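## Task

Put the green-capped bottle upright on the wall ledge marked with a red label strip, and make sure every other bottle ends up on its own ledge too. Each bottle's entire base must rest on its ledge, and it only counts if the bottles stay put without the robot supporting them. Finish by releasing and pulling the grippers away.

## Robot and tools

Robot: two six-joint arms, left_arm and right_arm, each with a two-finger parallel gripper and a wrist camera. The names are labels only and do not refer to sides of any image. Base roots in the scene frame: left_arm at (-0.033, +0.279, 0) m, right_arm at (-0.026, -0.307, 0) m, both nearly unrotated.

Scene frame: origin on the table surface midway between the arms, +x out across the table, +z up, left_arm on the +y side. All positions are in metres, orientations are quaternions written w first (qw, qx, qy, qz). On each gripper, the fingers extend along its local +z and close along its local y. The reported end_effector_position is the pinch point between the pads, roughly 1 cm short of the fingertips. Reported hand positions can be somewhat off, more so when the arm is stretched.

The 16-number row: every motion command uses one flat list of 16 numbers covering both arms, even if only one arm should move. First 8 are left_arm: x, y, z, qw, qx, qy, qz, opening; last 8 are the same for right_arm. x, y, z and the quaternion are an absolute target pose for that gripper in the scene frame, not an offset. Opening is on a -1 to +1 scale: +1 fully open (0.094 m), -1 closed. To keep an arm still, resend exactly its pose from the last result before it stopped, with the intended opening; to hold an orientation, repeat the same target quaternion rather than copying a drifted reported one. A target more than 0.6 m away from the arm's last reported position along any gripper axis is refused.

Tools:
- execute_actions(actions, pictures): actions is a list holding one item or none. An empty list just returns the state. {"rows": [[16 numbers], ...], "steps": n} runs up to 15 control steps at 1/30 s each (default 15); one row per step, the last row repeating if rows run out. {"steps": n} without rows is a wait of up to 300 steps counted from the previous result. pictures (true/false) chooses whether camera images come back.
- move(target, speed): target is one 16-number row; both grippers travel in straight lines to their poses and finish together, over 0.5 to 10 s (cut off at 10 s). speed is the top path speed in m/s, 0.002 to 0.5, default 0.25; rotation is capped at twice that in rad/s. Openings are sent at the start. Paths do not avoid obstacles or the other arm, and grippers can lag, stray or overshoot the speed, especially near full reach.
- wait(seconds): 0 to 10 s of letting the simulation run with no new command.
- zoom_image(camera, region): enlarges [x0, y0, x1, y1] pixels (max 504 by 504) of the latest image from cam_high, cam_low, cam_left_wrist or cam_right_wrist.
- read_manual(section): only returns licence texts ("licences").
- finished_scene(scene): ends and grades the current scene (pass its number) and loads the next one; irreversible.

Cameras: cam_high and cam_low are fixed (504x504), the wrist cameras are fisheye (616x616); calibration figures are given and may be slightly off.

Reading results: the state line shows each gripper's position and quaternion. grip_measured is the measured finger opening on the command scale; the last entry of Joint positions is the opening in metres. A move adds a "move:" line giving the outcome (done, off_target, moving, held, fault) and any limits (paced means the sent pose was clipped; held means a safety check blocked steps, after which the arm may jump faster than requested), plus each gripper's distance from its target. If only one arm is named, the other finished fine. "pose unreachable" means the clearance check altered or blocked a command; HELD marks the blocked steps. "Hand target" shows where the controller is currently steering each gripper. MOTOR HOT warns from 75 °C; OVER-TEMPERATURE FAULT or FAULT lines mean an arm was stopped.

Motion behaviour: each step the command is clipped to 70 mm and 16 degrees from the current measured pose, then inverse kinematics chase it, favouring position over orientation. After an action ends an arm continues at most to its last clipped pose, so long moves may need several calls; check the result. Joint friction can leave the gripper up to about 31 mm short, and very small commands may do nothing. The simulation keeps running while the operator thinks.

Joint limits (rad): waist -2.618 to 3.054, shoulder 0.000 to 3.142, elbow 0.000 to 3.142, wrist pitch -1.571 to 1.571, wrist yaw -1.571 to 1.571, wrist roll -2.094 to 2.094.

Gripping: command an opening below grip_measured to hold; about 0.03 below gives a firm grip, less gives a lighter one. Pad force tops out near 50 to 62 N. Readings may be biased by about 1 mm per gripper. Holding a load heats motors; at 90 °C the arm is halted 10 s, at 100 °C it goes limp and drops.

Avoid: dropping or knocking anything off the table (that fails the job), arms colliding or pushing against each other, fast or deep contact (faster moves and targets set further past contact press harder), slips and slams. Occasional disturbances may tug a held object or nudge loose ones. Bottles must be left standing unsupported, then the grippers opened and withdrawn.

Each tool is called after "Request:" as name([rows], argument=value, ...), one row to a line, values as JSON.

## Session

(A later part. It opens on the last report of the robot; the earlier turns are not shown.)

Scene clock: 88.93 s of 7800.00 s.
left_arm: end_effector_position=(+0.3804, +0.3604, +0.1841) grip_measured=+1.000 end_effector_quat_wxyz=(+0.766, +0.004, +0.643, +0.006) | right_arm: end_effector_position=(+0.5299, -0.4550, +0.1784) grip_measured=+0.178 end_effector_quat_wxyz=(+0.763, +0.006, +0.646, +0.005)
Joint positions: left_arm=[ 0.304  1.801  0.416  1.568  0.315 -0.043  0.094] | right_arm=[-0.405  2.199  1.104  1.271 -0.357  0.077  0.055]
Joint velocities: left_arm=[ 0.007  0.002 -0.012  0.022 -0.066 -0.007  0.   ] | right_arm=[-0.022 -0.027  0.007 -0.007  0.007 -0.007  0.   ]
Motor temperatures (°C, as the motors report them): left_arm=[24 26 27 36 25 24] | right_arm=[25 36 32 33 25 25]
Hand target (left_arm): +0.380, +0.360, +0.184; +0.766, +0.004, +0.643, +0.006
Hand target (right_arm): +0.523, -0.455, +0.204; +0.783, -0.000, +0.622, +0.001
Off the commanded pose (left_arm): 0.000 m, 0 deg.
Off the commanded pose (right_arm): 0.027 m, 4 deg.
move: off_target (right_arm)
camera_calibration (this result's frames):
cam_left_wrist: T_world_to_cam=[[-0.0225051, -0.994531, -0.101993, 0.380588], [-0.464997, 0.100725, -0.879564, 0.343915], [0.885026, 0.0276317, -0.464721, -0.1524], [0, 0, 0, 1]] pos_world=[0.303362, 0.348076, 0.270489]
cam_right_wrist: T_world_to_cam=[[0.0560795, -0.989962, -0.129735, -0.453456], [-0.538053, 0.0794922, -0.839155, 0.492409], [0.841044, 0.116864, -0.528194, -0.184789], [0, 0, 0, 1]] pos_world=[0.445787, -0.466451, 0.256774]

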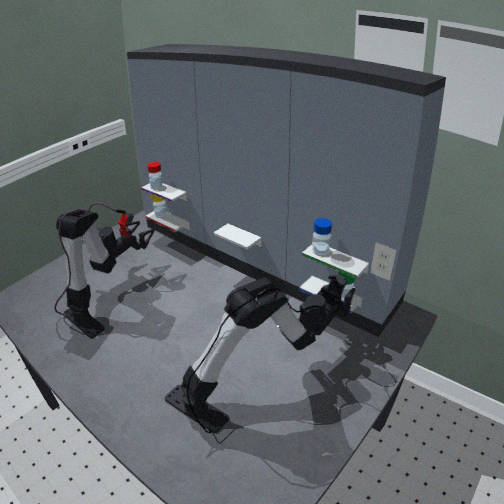

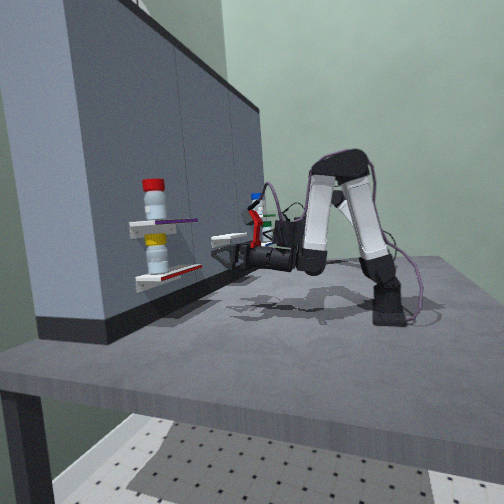

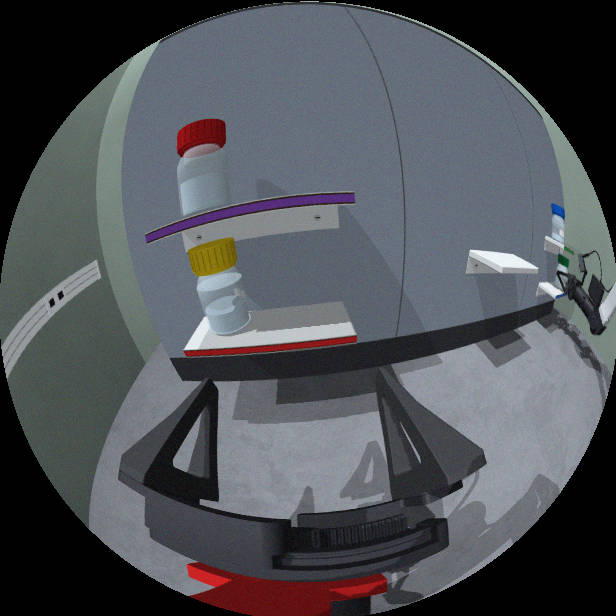

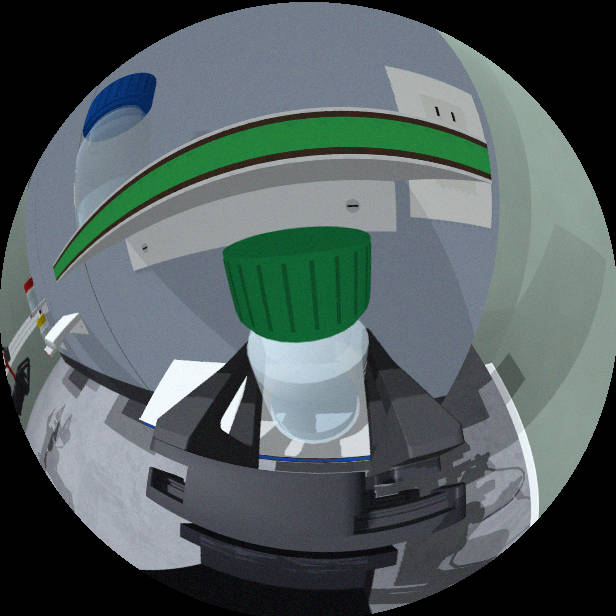

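Request:
execute_actions([
  {"rows": [[0.3805,0.3604,0.1838,0.766,0.004,0.643,0.006,1,0.522,-0.455,0.205,0.7843,0,0.6204,0,0.14],[0.3805,0.3604,0.1838,0.766,0.004,0.643,0.006,1,0.5218,-0.455,0.206,0.7856,0,0.6187,0,0.14],[0.3805,0.3604,0.1838,0.766,0.004,0.643,0.006,1,0.5216,-0.455,0.207,0.7869,0,0.6171,0,0.14],[0.3805,0.3604,0.1838,0.766,0.004,0.643,0.006,1,0.5214,-0.455,0.208,0.7882,0,0.6154,0,0.14],[0.3805,0.3604,0.1838,0.766,0.004,0.643,0.006,1,0.5211,-0.455,0.209,0.7895,0,0.6138,0,0.14],[0.3805,0.3604,0.1838,0.766,0.004,0.643,0.006,1,0.5208,-0.455,0.210,0.7908,0,0.6121,0,0.14],[0.3805,0.3604,0.1838,0.766,0.004,0.643,0.006,1,0.5205,-0.455,0.211,0.7921,0,0.6104,0,0.14],[0.3805,0.3604,0.1838,0.766,0.004,0.643,0.006,1,0.5202,-0.455,0.212,0.7934,0,0.6088,0,0.14]], "steps": 15},
], pictures=false)

Scene clock: 100.03 s of 7800.00 s.
left_arm: end_effector_position=(+0.3804, +0.3604, +0.1841) grip_measured=+1.000 end_effector_quat_wxyz=(+0.766, +0.004, +0.643, +0.006) | right_arm: end_effector_position=(+0.5286, -0.4545, +0.1855) grip_measured=+0.178 end_effector_quat_wxyz=(+0.772, +0.005, +0.635, +0.006)
Joint positions: left_arm=[ 0.304  1.801  0.416  1.568  0.315 -0.043  0.094] | right_arm=[-0.405  2.199  1.104  1.302 -0.357  0.09   0.055]
Joint velocities: left_arm=[-0.012 -0.007  0.012 -0.007 -0.007 -0.066  0.   ] | right_arm=[-0.007  0.007  0.002 -0.037 -0.007 -0.066  0.001]
Motor temperatures (°C, as the motors report them): left_arm=[24 27 27 36 25 24] | right_arm=[25 42 31 36 25 25]
Hand target (left_arm): +0.380, +0.360, +0.184; +0.766, +0.004, +0.643, +0.006
Hand target (right_arm): +0.521, -0.455, +0.212; +0.793, -0.000, +0.609, +0.001
Off the commanded pose (left_arm): 0.000 m, 0 deg.
Off the commanded pose (right_arm): 0.028 m, 4 deg.
Steps of this call (steps 1 to 90: nothing new was sent; then 7.60 s passed at rest; steps 91 to 105: all 15 steps of this action). Readings (end_effector_position):
91: left_arm (+0.3804, +0.3604, +0.1841) | right_arm (+0.5299, -0.4550, +0.1784)
92: left_arm (+0.3804, +0.3604, +0.1841) | right_arm (+0.5299, -0.4550, +0.1785)
94: left_arm (+0.3804, +0.3604, +0.1841) | right_arm (+0.5297, -0.4550, +0.1793)
98: left_arm (+0.3804, +0.3604, +0.1841) | right_arm (+0.5292, -0.4548, +0.1822)
105: the state above

Request:
move(target=[0.3805, 0.3604, 0.1838, 0.766, 0.004, 0.643, 0.006, 1, 0.425, -0.455, 0.212, 0.7934, 0, 0.6088, 0, 0.14], speed=0.1)

Scene clock: 103.97 s of 7800.00 s.
left_arm: end_effector_position=(+0.3804, +0.3604, +0.1841) grip_measured=+1.000 end_effector_quat_wxyz=(+0.766, +0.004, +0.643, +0.006) | right_arm: end_effector_position=(+0.4349, -0.4551, +0.1963) grip_measured=+0.178 end_effector_quat_wxyz=(+0.779, +0.006, +0.627, +0.008)
Joint positions: left_arm=[ 0.304  1.801  0.416  1.568  0.315 -0.043  0.094] | right_arm=[-0.509  1.974  0.718  1.496 -0.457  0.127  0.055]
Joint velocities: left_arm=[-0.007 -0.007 -0.007 -0.007 -0.051  0.037  0.   ] | right_arm=[-0.007  0.002  0.017 -0.11   0.066  0.007 -0.001]
Motor temperatures (°C, as the motors report them): left_arm=[24 27 27 37 25 24] | right_arm=[25 44 31 36 25 25]
Hand target (left_arm): +0.380, +0.360, +0.184; +0.766, +0.004, +0.643, +0.006
Hand target (right_arm): +0.426, -0.456, +0.213; +0.794, +0.001, +0.608, +0.001
Off the commanded pose (left_arm): 0.000 m, 0 deg.
Off the commanded pose (right_arm): 0.019 m, 3 deg.
move: off_target (right_arm)
camera_calibration (this result's frames):
cam_left_wrist: T_world_to_cam=[[-0.0225051, -0.994531, -0.101993, 0.380588], [-0.464997, 0.100725, -0.879564, 0.343915], [0.885026, 0.0276317, -0.464721, -0.1524], [0, 0, 0, 1]] pos_world=[0.303362, 0.348076, 0.270489]
cam_right_wrist: T_world_to_cam=[[0.0666999, -0.989165, -0.13078, -0.449928], [-0.49624, 0.0808247, -0.864415, 0.443721], [0.865619, 0.122555, -0.485472, -0.111914], [0, 0, 0, 1]] pos_world=[0.347077, -0.467201, 0.270387]

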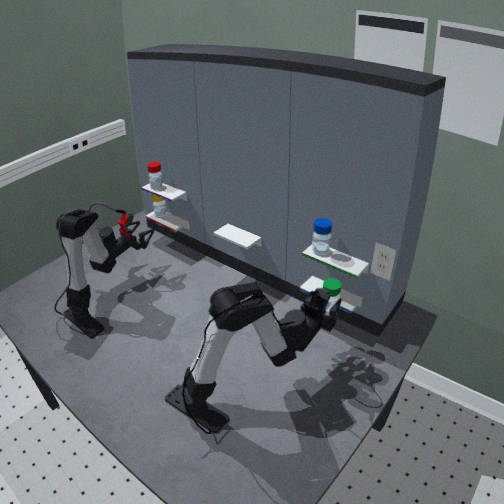

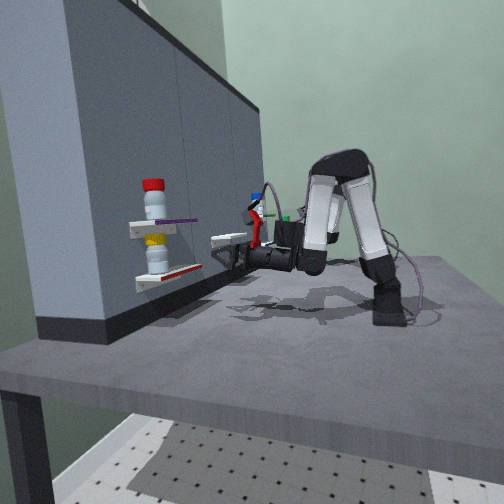

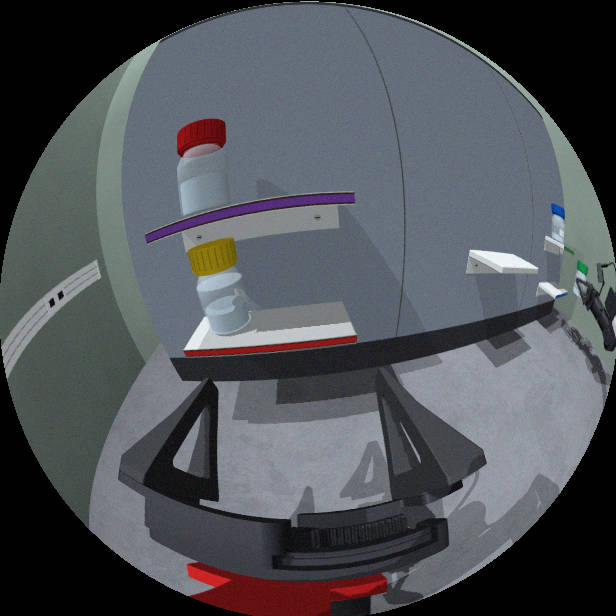

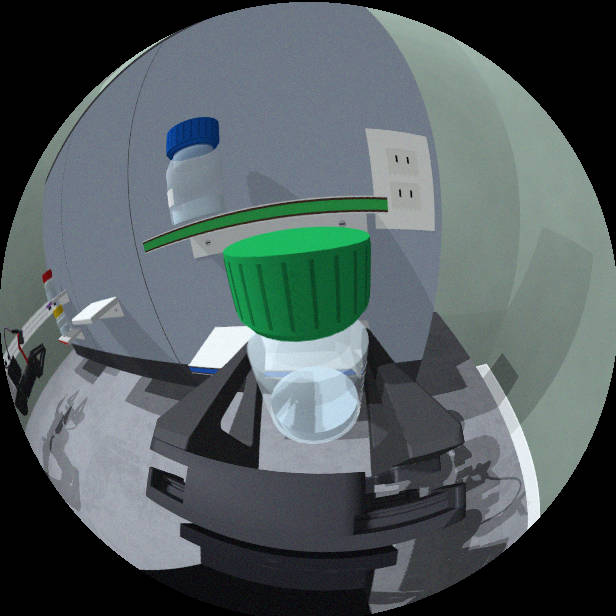

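Request:
zoom_image(camera="cam_high", region=[200, 210, 280, 270])

Request:
zoom_image(camera="cam_left_wrist", region=[450, 230, 570, 310])

Region (200, 210, 280, 270) of cam_high's 504x504 image, scaled by 6.300, with more detail than that image has; it fills the top 378 rows of this view, and the rest is white.

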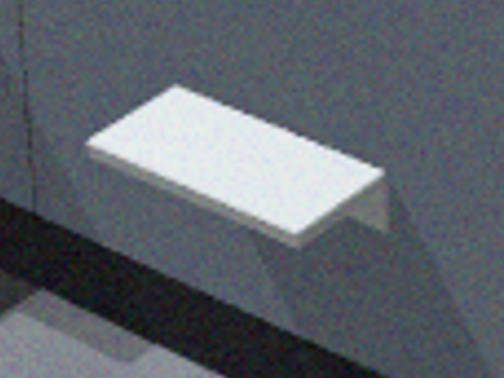

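Region (450, 230, 570, 310) of cam_left_wrist's 616x616 image, scaled by 4.200, with more detail than that image has.

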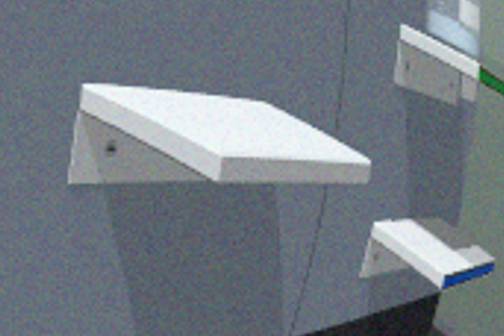

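Request:
move(target=[0.36, 0.25, 0.255, 0.766, 0, 0.643, 0, 1, 0.43, -0.01, 0.295, 0.7934, 0, 0.6088, 0, 0.14], speed=0.25)

Scene clock: 115.97 s of 7800.00 s.
left_arm: end_effector_position=(+0.3630, +0.2497, +0.2525) grip_measured=+1.000 end_effector_quat_wxyz=(+0.765, -0.004, +0.644, -0.006) | right_arm: end_effector_position=(+0.4246, -0.0112, +0.2878) grip_measured=+0.178 end_effector_quat_wxyz=(+0.788, -0.020, +0.615, -0.011)
Joint positions: left_arm=[-0.145  1.345  0.416  1.101 -0.124  0.008  0.094] | right_arm=[ 0.76   1.978  1.177  1.139  0.753 -0.283  0.055]
Joint velocities: left_arm=[-0.007 -0.002 -0.022  0.007 -0.022 -0.022  0.   ] | right_arm=[-0.007 -0.022 -0.007 -0.095  0.022 -0.095  0.   ]
Motor temperatures (°C, as the motors report them): left_arm=[24 27 27 37 25 24] | right_arm=[25 44 30 37 25 25]
Hand target (left_arm): +0.362, +0.249, +0.256; +0.766, -0.002, +0.643, -0.002
Hand target (right_arm): +0.427, -0.009, +0.294; +0.794, -0.014, +0.608, -0.010
Off the commanded pose (left_arm): 0.004 m, 1 deg.
Off the commanded pose (right_arm): 0.009 m, 3 deg.
After step 90, 6.57 s passed at rest.
move: off_target (right_arm)
camera_calibration (this result's frames):
cam_left_wrist: T_world_to_cam=[[-0.0302538, -0.996779, -0.0742763, 0.273438], [-0.46692, 0.0797977, -0.880692, 0.413346], [0.883782, 0.00803687, -0.46783, -0.0959678], [0, 0, 0, 1]] pos_world=[0.286087, 0.240344, 0.339444]
cam_right_wrist: T_world_to_cam=[[0.0717842, -0.995294, -0.0650943, -0.0193287], [-0.470641, 0.0237406, -0.882005, 0.475424], [0.8794, 0.0939501, -0.466722, -0.124502], [0, 0, 0, 1]] pos_world=[0.334629, -0.0188277, 0.359961]

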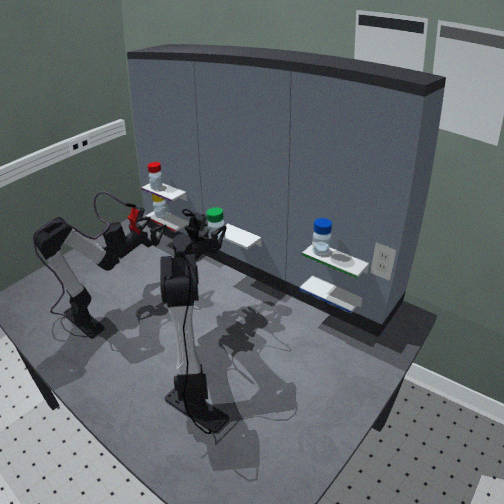

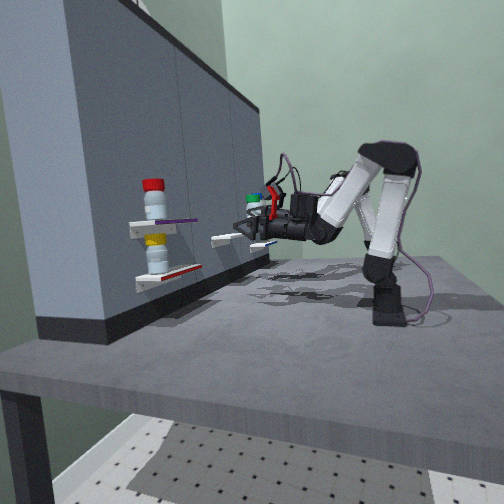

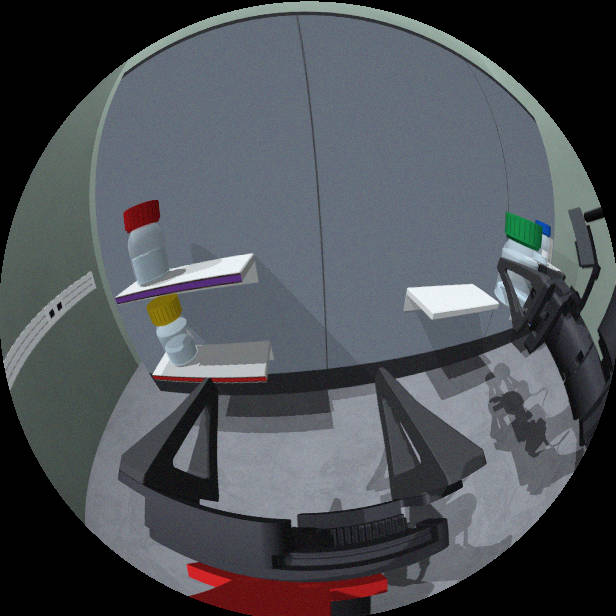

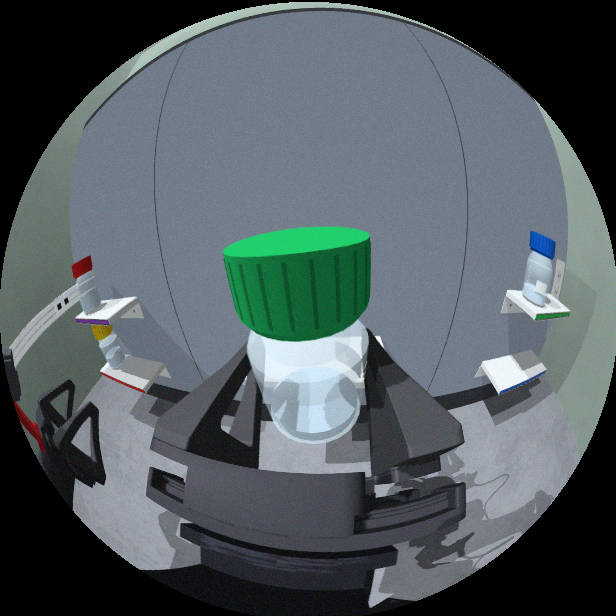

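Request:
move(target=[0.363, 0.2497, 0.2525, 0.765, -0.004, 0.644, -0.006, 1, 0.533, -0.012, 0.272, 0.7771, 0, 0.6293, 0, 0.14], speed=0.12)

Scene clock: 119.73 s of 7800.00 s.
left_arm: end_effector_position=(+0.3630, +0.2499, +0.2523) grip_measured=+1.000 end_effector_quat_wxyz=(+0.765, -0.004, +0.644, -0.006) | right_arm: end_effector_position=(+0.5283, -0.0112, +0.2618) grip_measured=+0.178 end_effector_quat_wxyz=(+0.768, -0.008, +0.641, -0.010)
Joint positions: left_arm=[-0.145  1.345  0.416  1.1   -0.126  0.008  0.094] | right_arm=[ 0.614  2.244  1.573  0.897  0.643 -0.163  0.055]
Joint velocities: left_arm=[-0.002 -0.007 -0.007 -0.051 -0.022  0.037  0.   ] | right_arm=[-0.007  0.002  0.002 -0.066 -0.066  0.037  0.001]
Motor temperatures (°C, as the motors report them): left_arm=[24 27 27 37 25 24] | right_arm=[25 43 31 37 25 25]
Hand target (left_arm): +0.363, +0.250, +0.253; +0.765, -0.004, +0.644, -0.006
Hand target (right_arm): +0.533, -0.012, +0.271; +0.777, +0.001, +0.630, +0.001
Off the commanded pose (left_arm): 0.000 m, 0 deg.
Off the commanded pose (right_arm): 0.011 m, 2 deg.
move: off_target (right_arm)
camera_calibration (this result's frames):
cam_left_wrist: T_world_to_cam=[[-0.0292159, -0.996816, -0.0741943, 0.27322], [-0.468031, 0.0792286, -0.880153, 0.413517], [0.883229, 0.00901072, -0.468855, -0.0959271], [0, 0, 0, 1]] pos_world=[0.286247, 0.240452, 0.339253]
cam_right_wrist: T_world_to_cam=[[0.0525202, -0.994651, -0.0889402, -0.0120302], [-0.525579, 0.0481982, -0.849379, 0.521986], [0.849122, 0.0913546, -0.520236, -0.197834], [0, 0, 0, 1]] pos_world=[0.442962, -0.0190516, 0.339374]

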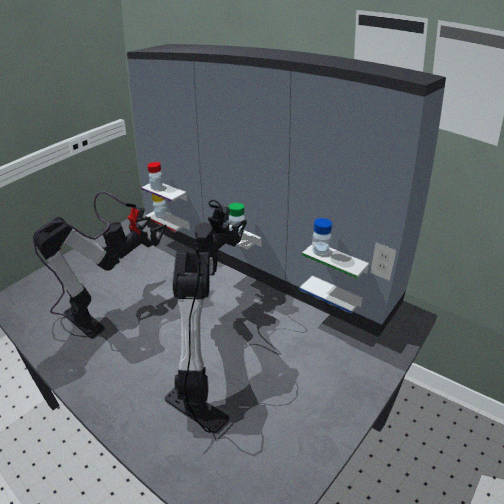

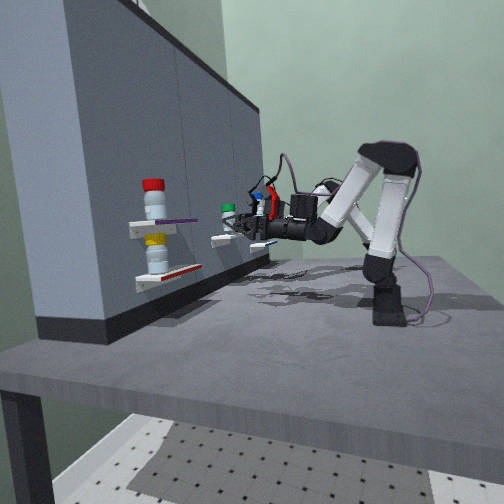

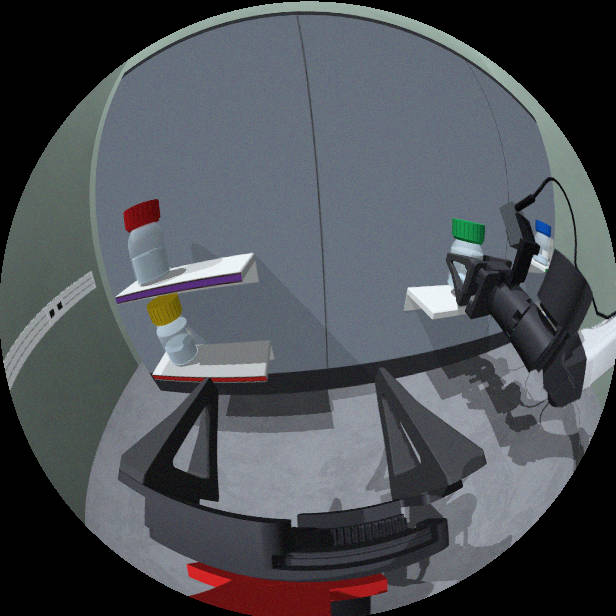

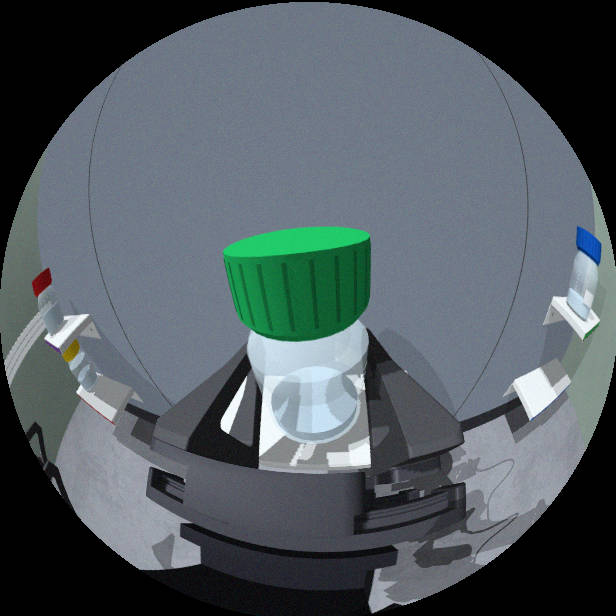

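Request:
zoom_image(camera="cam_left_wrist", region=[390, 200, 530, 340])

Request:
zoom_image(camera="cam_low", region=[200, 190, 280, 260])

Region (390, 200, 530, 340) of cam_left_wrist's 616x616 image, scaled by 3.600, with more detail than that image has.

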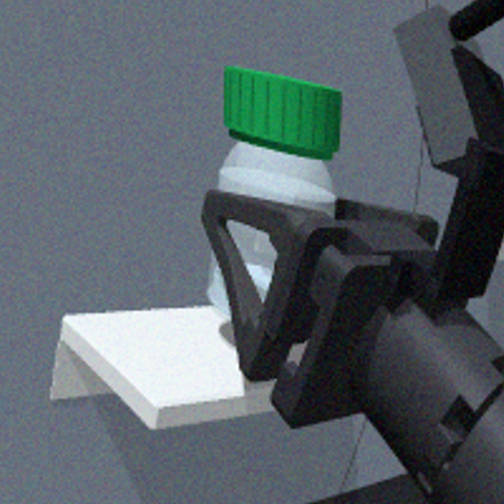

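Region (200, 190, 280, 260) of cam_low's 504x504 image, scaled by 6.300, with more detail than that image has; it fills the top 441 rows of this view, and the rest is white.

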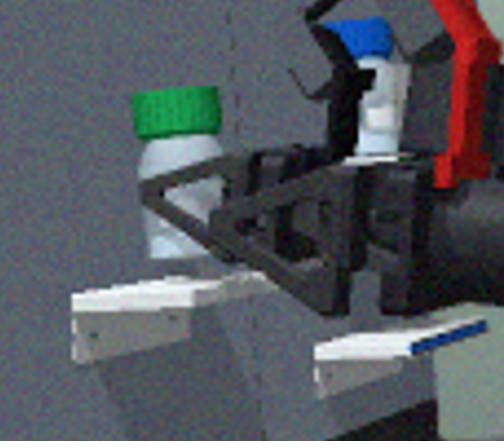

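Request:
execute_actions([
  {"rows": [[0.363,0.2497,0.2525,0.765,-0.004,0.644,-0.006,1,0.533,-0.012,0.271,0.778,0,0.6283,0,0.14],[0.363,0.2497,0.2525,0.765,-0.004,0.644,-0.006,1,0.533,-0.012,0.270,0.779,0,0.627,0,0.14],[0.363,0.2497,0.2525,0.765,-0.004,0.644,-0.006,1,0.533,-0.012,0.269,0.780,0,0.6258,0,0.14],[0.363,0.2497,0.2525,0.765,-0.004,0.644,-0.006,1,0.533,-0.012,0.268,0.781,0,0.6245,0,0.14],[0.363,0.2497,0.2525,0.765,-0.004,0.644,-0.006,1,0.533,-0.012,0.267,0.782,0,0.6233,0,0.14],[0.363,0.2497,0.2525,0.765,-0.004,0.644,-0.006,1,0.533,-0.012,0.266,0.783,0,0.622,0,0.14],[0.363,0.2497,0.2525,0.765,-0.004,0.644,-0.006,1,0.533,-0.012,0.265,0.784,0,0.6208,0,0.14],[0.363,0.2497,0.2525,0.765,-0.004,0.644,-0.006,1,0.533,-0.012,0.264,0.785,0,0.6195,0,0.14],[0.363,0.2497,0.2525,0.765,-0.004,0.644,-0.006,1,0.533,-0.012,0.263,0.786,0,0.6182,0,0.14],[0.363,0.2497,0.2525,0.765,-0.004,0.644,-0.006,1,0.533,-0.012,0.262,0.787,0,0.617,0,0.14],[0.363,0.2497,0.2525,0.765,-0.004,0.644,-0.006,1,0.533,-0.012,0.261,0.788,0,0.6157,0,0.14],[0.363,0.2497,0.2525,0.765,-0.004,0.644,-0.006,1,0.533,-0.012,0.260,0.788,0,0.6157,0,0.14]], "steps": 15},
], pictures=false)

Scene clock: 126.60 s of 7800.00 s.
left_arm: end_effector_position=(+0.3630, +0.2499, +0.2523) grip_measured=+1.000 end_effector_quat_wxyz=(+0.765, -0.004, +0.644, -0.006) | right_arm: end_effector_position=(+0.5305, -0.0077, +0.2495) grip_measured=+0.178 end_effector_quat_wxyz=(+0.773, -0.010, +0.635, -0.005)
Joint positions: left_arm=[-0.145  1.345  0.416  1.1   -0.126  0.008  0.094] | right_arm=[ 0.614  2.285  1.573  0.955  0.633 -0.167  0.055]
Joint velocities: left_arm=[-0.012 -0.017  0.017 -0.051  0.051  0.081  0.   ] | right_arm=[-0.007  0.061 -0.002  0.168  0.037 -0.051 -0.001]
Motor temperatures (°C, as the motors report them): left_arm=[24 27 28 38 25 24] | right_arm=[25 45 33 37 25 25]
Hand target (left_arm): +0.363, +0.250, +0.252; +0.765, -0.004, +0.644, -0.006
Hand target (right_arm): +0.533, -0.012, +0.260; +0.787, -0.000, +0.617, +0.000
Off the commanded pose (left_arm): 0.000 m, 0 deg.
Off the commanded pose (right_arm): 0.012 m, 3 deg.
Steps of this call (steps 1 to 90: nothing new was sent; then 3.37 s passed at rest; steps 91 to 105: all 15 steps of this action). Readings (end_effector_position):
91: left_arm (+0.3630, +0.2499, +0.2523) | right_arm (+0.5283, -0.0109, +0.2614)
92: left_arm (+0.3630, +0.2499, +0.2523) | right_arm (+0.5283, -0.0108, +0.2614)
94: left_arm (+0.3630, +0.2499, +0.2523) | right_arm (+0.5283, -0.0105, +0.2617)
98: left_arm (+0.3630, +0.2499, +0.2523) | right_arm (+0.5286, -0.0098, +0.2600)
105: the state above

Request:
execute_actions([
  {"rows": [[0.363,0.2497,0.2525,0.765,-0.004,0.644,-0.006,1,0.532,-0.012,0.259,0.788,0,0.6157,0,0.14],[0.363,0.2497,0.2525,0.765,-0.004,0.644,-0.006,1,0.532,-0.012,0.258,0.788,0,0.6157,0,0.14],[0.363,0.2497,0.2525,0.765,-0.004,0.644,-0.006,1,0.532,-0.012,0.257,0.788,0,0.6157,0,0.14],[0.363,0.2497,0.2525,0.765,-0.004,0.644,-0.006,1,0.532,-0.012,0.256,0.788,0,0.6157,0,0.14],[0.363,0.2497,0.2525,0.765,-0.004,0.644,-0.006,1,0.532,-0.012,0.255,0.788,0,0.6157,0,0.14],[0.363,0.2497,0.2525,0.765,-0.004,0.644,-0.006,1,0.532,-0.012,0.254,0.788,0,0.6157,0,0.14]], "steps": 12},
])

Scene clock: 128.07 s of 7800.00 s.
left_arm: end_effector_position=(+0.3630, +0.2499, +0.2523) grip_measured=+1.000 end_effector_quat_wxyz=(+0.765, -0.004, +0.644, -0.006) | right_arm: end_effector_position=(+0.5292, -0.0086, +0.2557) grip_measured=+0.178 end_effector_quat_wxyz=(+0.781, -0.003, +0.625, -0.000)
Joint positions: left_arm=[-0.145  1.345  0.416  1.1   -0.126  0.008  0.094] | right_arm=[ 0.614  2.286  1.573  0.988  0.632 -0.171  0.055]
Joint velocities: left_arm=[-0.007 -0.017 -0.012  0.007  0.095 -0.007  0.   ] | right_arm=[-0.007 -0.027  0.007  0.007 -0.007 -0.007 -0.001]
Motor temperatures (°C, as the motors report them): left_arm=[24 27 28 38 25 24] | right_arm=[25 45 33 37 25 25]
Hand target (left_arm): +0.363, +0.250, +0.252; +0.765, -0.004, +0.644, -0.006
Hand target (right_arm): +0.532, -0.012, +0.254; +0.787, +0.000, +0.616, +0.000
Off the commanded pose (left_arm): 0.000 m, 0 deg.
Off the commanded pose (right_arm): 0.005 m, 1 deg.
Steps of this call (steps 1 to 32: nothing new was sent; steps 33 to 44: all 12 steps of this action). Readings (end_effector_position):
33: left_arm (+0.3630, +0.2499, +0.2523) | right_arm (+0.5300, -0.0080, +0.2520)
34: left_arm (+0.3630, +0.2499, +0.2523) | right_arm (+0.5299, -0.0080, +0.2523)
36: left_arm (+0.3630, +0.2499, +0.2523) | right_arm (+0.5298, -0.0081, +0.2530)
40: left_arm (+0.3630, +0.2499, +0.2523) | right_arm (+0.5294, -0.0084, +0.2548)
44: the state above
camera_calibration (this result's frames):
cam_left_wrist: T_world_to_cam=[[-0.0292159, -0.996816, -0.0741943, 0.27322], [-0.468031, 0.0792286, -0.880153, 0.413517], [0.883229, 0.00901072, -0.468855, -0.0959271], [0, 0, 0, 1]] pos_world=[0.286247, 0.240452, 0.339253]
cam_right_wrist: T_world_to_cam=[[0.0656431, -0.992118, -0.106739, -0.012353], [-0.4911, 0.0609963, -0.868965, 0.504076], [0.868626, 0.109461, -0.483225, -0.221662], [0, 0, 0, 1]] pos_world=[0.440904, -0.018739, 0.329593]

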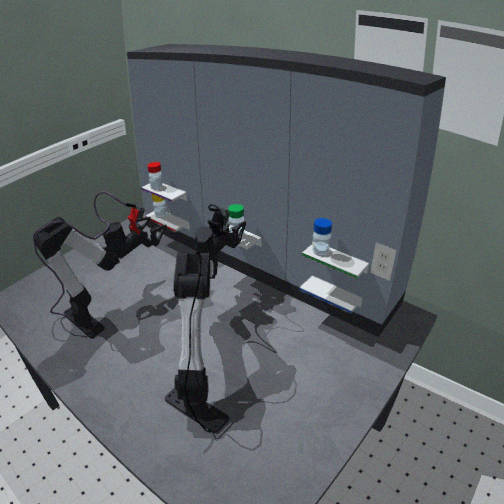

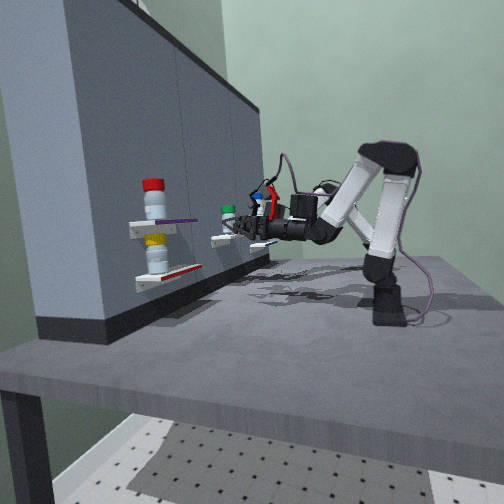

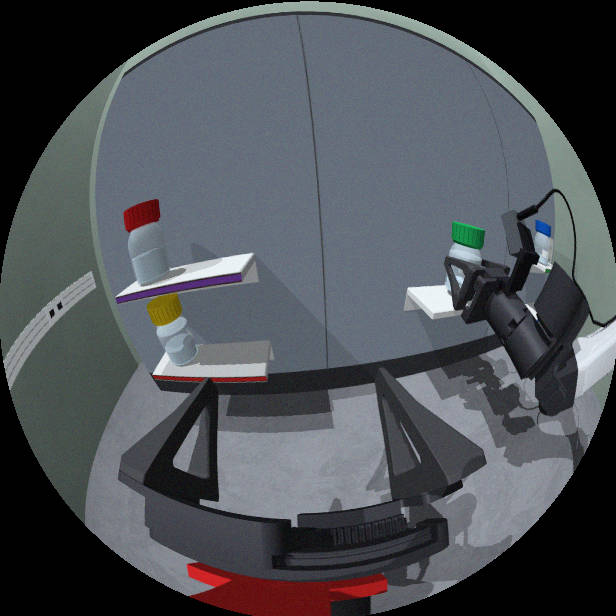

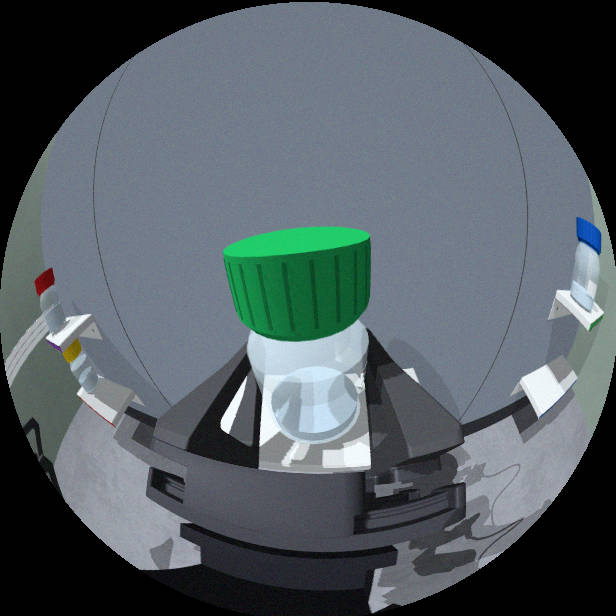

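Request:
execute_actions([
  {"rows": [[0.363,0.2497,0.2525,0.765,-0.004,0.644,-0.006,1,0.530,-0.0085,0.2570,0.783,0,0.622,0,0.14],[0.363,0.2497,0.2525,0.765,-0.004,0.644,-0.006,1,0.530,-0.0085,0.2557,0.781,0,0.6245,0,0.14],[0.363,0.2497,0.2525,0.765,-0.004,0.644,-0.006,1,0.530,-0.0085,0.2547,0.780,0,0.6258,0,0.14],[0.363,0.2497,0.2525,0.765,-0.004,0.644,-0.006,1,0.5302,-0.0085,0.2537,0.779,0,0.627,0,0.14],[0.363,0.2497,0.2525,0.765,-0.004,0.644,-0.006,1,0.5304,-0.0085,0.2527,0.778,0,0.6283,0,0.14],[0.363,0.2497,0.2525,0.765,-0.004,0.644,-0.006,1,0.5306,-0.0085,0.2517,0.777,0,0.6295,0,0.14],[0.363,0.2497,0.2525,0.765,-0.004,0.644,-0.006,1,0.5308,-0.0085,0.2507,0.776,0,0.6307,0,0.14],[0.363,0.2497,0.2525,0.765,-0.004,0.644,-0.006,1,0.531,-0.0085,0.2497,0.775,0,0.632,0,0.14],[0.363,0.2497,0.2525,0.765,-0.004,0.644,-0.006,1,0.5311,-0.0085,0.2487,0.774,0,0.6332,0,0.14],[0.363,0.2497,0.2525,0.765,-0.004,0.644,-0.006,1,0.5312,-0.0085,0.2477,0.773,0,0.6344,0,0.14],[0.363,0.2497,0.2525,0.765,-0.004,0.644,-0.006,1,0.5313,-0.0085,0.2467,0.772,0,0.6356,0,0.14],[0.363,0.2497,0.2525,0.765,-0.004,0.644,-0.006,1,0.5314,-0.0085,0.2457,0.771,0,0.6368,0,0.14],[0.363,0.2497,0.2525,0.765,-0.004,0.644,-0.006,1,0.5315,-0.0085,0.2450,0.770,0,0.638,0,0.14]], "steps": 15},
], pictures=false)

Request:
execute_actions([
  {"steps": 8},
])

Scene clock: 135.20 s of 7800.00 s.
left_arm: end_effector_position=(+0.3630, +0.2499, +0.2523) grip_measured=+1.000 end_effector_quat_wxyz=(+0.765, -0.004, +0.644, -0.006) | right_arm: end_effector_position=(+0.5307, -0.0086, +0.2486) grip_measured=+0.178 end_effector_quat_wxyz=(+0.772, -0.005, +0.636, -0.004)
Joint positions: left_arm=[-0.145  1.345  0.416  1.1   -0.126  0.008  0.094] | right_arm=[ 0.614  2.286  1.573  0.954  0.639 -0.158  0.055]
Joint velocities: left_arm=[ 0.002 -0.012 -0.007 -0.007 -0.037  0.037  0.   ] | right_arm=[-0.007 -0.007 -0.007 -0.051  0.11   0.081 -0.   ]
Motor temperatures (°C, as the motors report them): left_arm=[24 26 28 38 25 24] | right_arm=[25 46 34 37 25 25]
Hand target (left_arm): +0.363, +0.250, +0.252; +0.765, -0.004, +0.644, -0.006
Hand target (right_arm): +0.531, -0.009, +0.245; +0.770, -0.000, +0.638, -0.000
Off the commanded pose (left_arm): 0.000 m, 0 deg.
Off the commanded pose (right_arm): 0.004 m, 1 deg.
Steps of this call (steps 1 to 90: nothing new was sent; then 3.63 s passed at rest; steps 91 to 105: all 15 steps of this action). Readings (end_effector_position):
91: left_arm (+0.3630, +0.2499, +0.2523) | right_arm (+0.5292, -0.0086, +0.2560)
92: left_arm (+0.3630, +0.2499, +0.2523) | right_arm (+0.5293, -0.0086, +0.2555)
94: left_arm (+0.3630, +0.2499, +0.2523) | right_arm (+0.5295, -0.0086, +0.2542)
98: left_arm (+0.3630, +0.2499, +0.2523) | right_arm (+0.5302, -0.0085, +0.2513)
105: the state above

Scene clock: 135.47 s of 7800.00 s.
left_arm: end_effector_position=(+0.3630, +0.2499, +0.2523) grip_measured=+1.000 end_effector_quat_wxyz=(+0.765, -0.004, +0.644, -0.006) | right_arm: end_effector_position=(+0.5307, -0.0087, +0.2486) grip_measured=+0.178 end_effector_quat_wxyz=(+0.772, -0.003, +0.636, -0.003)
Joint positions: left_arm=[-0.145  1.345  0.416  1.1   -0.126  0.008  0.094] | right_arm=[ 0.614  2.286  1.573  0.954  0.64  -0.154  0.055]
Joint velocities: left_arm=[-0.007  0.012 -0.012  0.007 -0.007 -0.022  0.   ] | right_arm=[ 0.002 -0.002 -0.002 -0.007 -0.051  0.007 -0.001]
Motor temperatures (°C, as the motors report them): left_arm=[24 26 28 38 25 24] | right_arm=[25 46 34 37 25 25]
Hand target (left_arm): +0.363, +0.250, +0.252; +0.765, -0.004, +0.644, -0.006
Hand target (right_arm): +0.531, -0.009, +0.245; +0.770, -0.000, +0.638, -0.000
Off the commanded pose (left_arm): 0.000 m, 0 deg.
Off the commanded pose (right_arm): 0.004 m, 1 deg.
Steps of this call (steps 1 to 8: nothing new was sent). Readings (end_effector_position):
1: left_arm (+0.3630, +0.2499, +0.2523) | right_arm (+0.5307, -0.0087, +0.2486)
2: left_arm (+0.3630, +0.2499, +0.2523) | right_arm (+0.5307, -0.0087, +0.2486)
4: left_arm (+0.3630, +0.2499, +0.2523) | right_arm (+0.5307, -0.0087, +0.2486)
8: the state above
camera_calibration (this result's frames):
cam_left_wrist: T_world_to_cam=[[-0.0292159, -0.996816, -0.0741943, 0.27322], [-0.468031, 0.0792286, -0.880153, 0.413517], [0.883229, 0.00901072, -0.468855, -0.0959271], [0, 0, 0, 1]] pos_world=[0.286247, 0.240452, 0.339253]
cam_right_wrist: T_world_to_cam=[[0.0586783, -0.992695, -0.105423, -0.0100257], [-0.51513, 0.0603486, -0.854985, 0.50787], [0.855101, 0.104475, -0.507826, -0.213164], [0, 0, 0, 1]] pos_world=[0.444484, -0.0183313, 0.324914]

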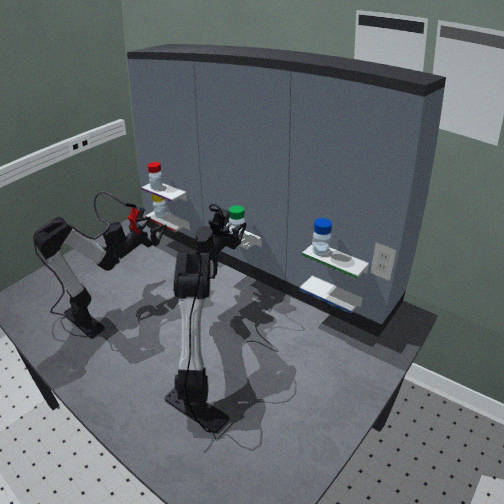

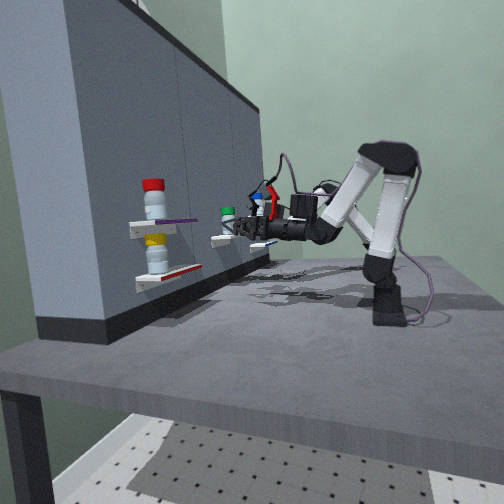

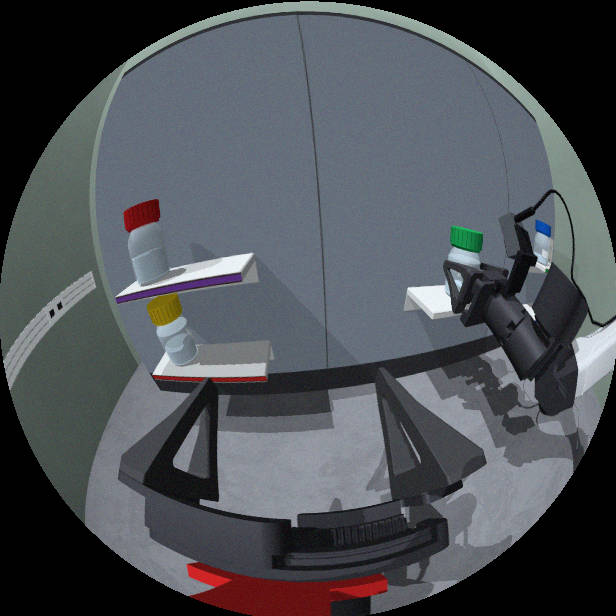

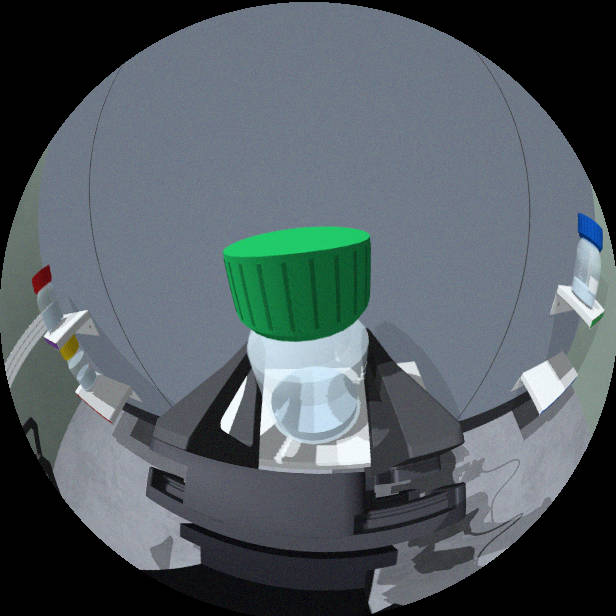

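Request:
zoom_image(camera="cam_low", region=[205, 200, 265, 255])

Request:
zoom_image(camera="cam_left_wrist", region=[400, 220, 510, 330])

Region (205, 200, 265, 255) of cam_low's 504x504 image, scaled by 8.400, with more detail than that image has; it fills the top 462 rows of this view, and the rest is white.

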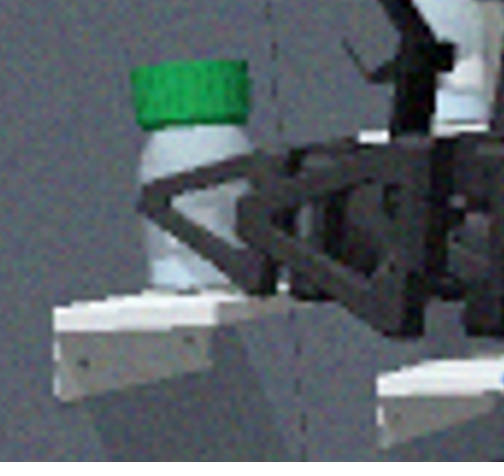

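Region (400, 220, 510, 330) of cam_left_wrist's 616x616 image, scaled by 4.582, with more detail than that image has.

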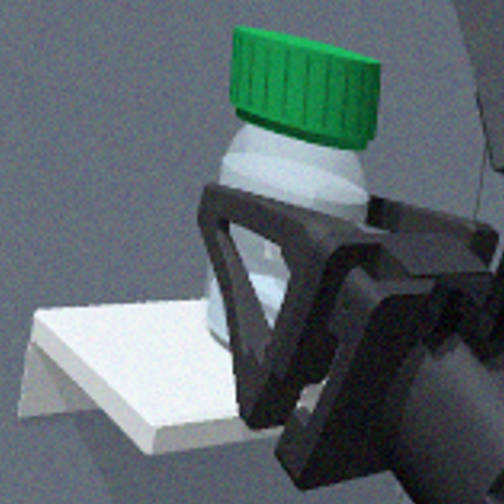

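Request:
execute_actions([
  {"rows": [[0.363,0.2497,0.2525,0.765,-0.004,0.644,-0.006,1,0.5307,-0.0087,0.2480,0.772,-0.003,0.636,-0.003,0.17],[0.363,0.2497,0.2525,0.765,-0.004,0.644,-0.006,1,0.5307,-0.0087,0.2480,0.772,-0.003,0.636,-0.003,0.19],[0.363,0.2497,0.2525,0.765,-0.004,0.644,-0.006,1,0.5307,-0.0087,0.2480,0.772,-0.003,0.636,-0.003,0.22],[0.363,0.2497,0.2525,0.765,-0.004,0.644,-0.006,1,0.5307,-0.0087,0.2486,0.772,-0.003,0.636,-0.003,0.28],[0.363,0.2497,0.2525,0.765,-0.004,0.644,-0.006,1,0.5307,-0.0087,0.2486,0.772,-0.003,0.636,-0.003,0.4],[0.363,0.2497,0.2525,0.765,-0.004,0.644,-0.006,1,0.5307,-0.0087,0.2486,0.772,-0.003,0.636,-0.003,0.55],[0.363,0.2497,0.2525,0.765,-0.004,0.644,-0.006,1,0.5307,-0.0087,0.2486,0.772,-0.003,0.636,-0.003,0.7],[0.363,0.2497,0.2525,0.765,-0.004,0.644,-0.006,1,0.5307,-0.0087,0.2486,0.772,-0.003,0.636,-0.003,0.85],[0.363,0.2497,0.2525,0.765,-0.004,0.644,-0.006,1,0.5307,-0.0087,0.2486,0.772,-0.003,0.636,-0.003,1.0]], "steps": 12},
], pictures=false)

Request:
move(target=[0.363, 0.2497, 0.2525, 0.765, -0.004, 0.644, -0.006, 1, 0.43, -0.012, 0.27, 0.772, 0, 0.636, 0, 1], speed=0.15)

Scene clock: 139.37 s of 7800.00 s.
left_arm: end_effector_position=(+0.3630, +0.2499, +0.2523) grip_measured=+1.000 end_effector_quat_wxyz=(+0.765, -0.004, +0.644, -0.006) | right_arm: end_effector_position=(+0.5307, -0.0088, +0.2485) grip_measured=+1.000 end_effector_quat_wxyz=(+0.772, -0.003, +0.636, -0.003)
Joint positions: left_arm=[-0.145  1.345  0.416  1.1   -0.126  0.008  0.094] | right_arm=[ 0.614  2.286  1.573  0.954  0.64  -0.154  0.094]
Joint velocities: left_arm=[-0.002 -0.002  0.012 -0.037  0.051 -0.022  0.   ] | right_arm=[ 0.007  0.022  0.002  0.037 -0.022 -0.037  0.   ]
Motor temperatures (°C, as the motors report them): left_arm=[24 26 28 38 25 24] | right_arm=[25 47 34 37 25 25]
Hand target (left_arm): +0.363, +0.250, +0.252; +0.765, -0.004, +0.644, -0.006
Hand target (right_arm): +0.531, -0.009, +0.249; +0.772, -0.003, +0.636, -0.003
Off the commanded pose (left_arm): 0.000 m, 0 deg.
Off the commanded pose (right_arm): 0.000 m, 0 deg.
Steps of this call (steps 1 to 90: nothing new was sent; then 0.50 s passed at rest; steps 91 to 102: all 12 steps of this action). Readings (end_effector_position):
91: left_arm (+0.3630, +0.2499, +0.2523) | right_arm (+0.5307, -0.0088, +0.2485)
92: left_arm (+0.3630, +0.2499, +0.2523) | right_arm (+0.5307, -0.0088, +0.2485)
94: left_arm (+0.3630, +0.2499, +0.2523) | right_arm (+0.5307, -0.0088, +0.2485)
98: left_arm (+0.3630, +0.2499, +0.2523) | right_arm (+0.5307, -0.0088, +0.2485)
102: the state above

Scene clock: 140.80 s of 7800.00 s.
left_arm: end_effector_position=(+0.3630, +0.2499, +0.2523) grip_measured=+1.000 end_effector_quat_wxyz=(+0.765, -0.004, +0.644, -0.006) | right_arm: end_effector_position=(+0.4360, -0.0109, +0.2715) grip_measured=+1.000 end_effector_quat_wxyz=(+0.773, +0.001, +0.634, +0.002)
Joint positions: left_arm=[-0.145  1.345  0.416  1.1   -0.126  0.008  0.094] | right_arm=[ 0.749  2.011  1.208  1.08   0.77  -0.19   0.094]
Joint velocities: left_arm=[ 0.002 -0.002  0.002  0.066  0.037 -0.007  0.   ] | right_arm=[ 0.012  0.022  0.007  0.007  0.022 -0.022  0.   ]
Motor temperatures (°C, as the motors report them): left_arm=[24 26 29 38 25 24] | right_arm=[25 48 34 37 25 25]
Hand target (left_arm): +0.363, +0.250, +0.252; +0.765, -0.004, +0.644, -0.006
Hand target (right_arm): +0.430, -0.012, +0.271; +0.773, -0.001, +0.635, -0.001
Off the commanded pose (left_arm): 0.000 m, 0 deg.
Off the commanded pose (right_arm): 0.006 m, 0 deg.
move: done
camera_calibration (this result's frames):
cam_left_wrist: T_world_to_cam=[[-0.0292159, -0.996816, -0.0741943, 0.27322], [-0.468031, 0.0792286, -0.880153, 0.413517], [0.883229, 0.00901072, -0.468855, -0.0959271], [0, 0, 0, 1]] pos_world=[0.286247, 0.240452, 0.339253]
cam_right_wrist: T_world_to_cam=[[0.0611776, -0.991054, -0.118611, -0.00168675], [-0.511336, 0.0709368, -0.856448, 0.477687], [0.857201, 0.113046, -0.502422, -0.122608], [0, 0, 0, 1]] pos_world=[0.349462, -0.0216969, 0.347313]

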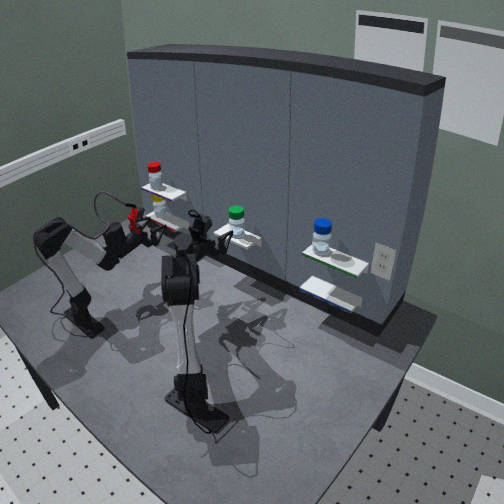

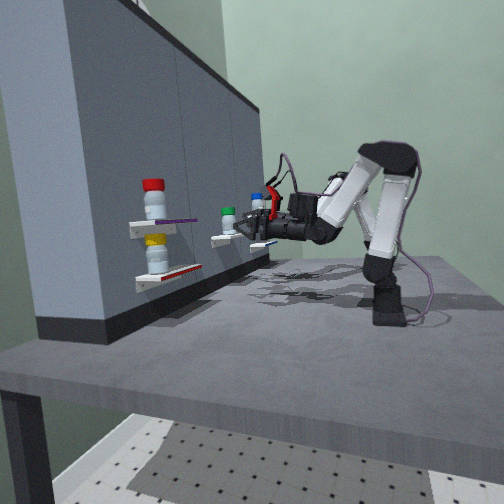

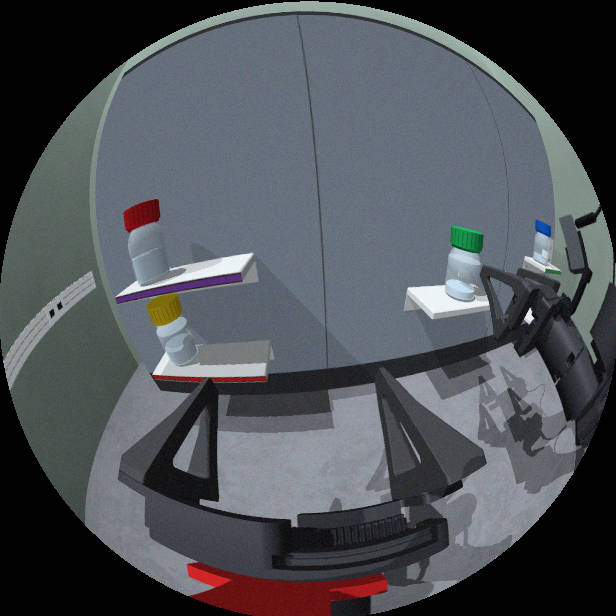

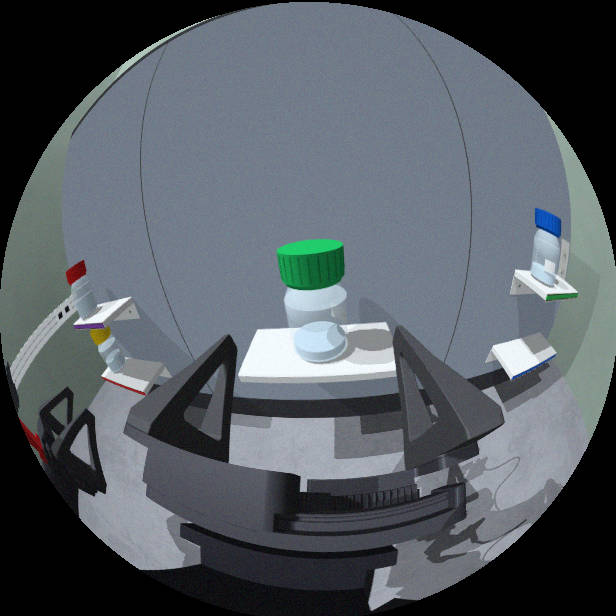

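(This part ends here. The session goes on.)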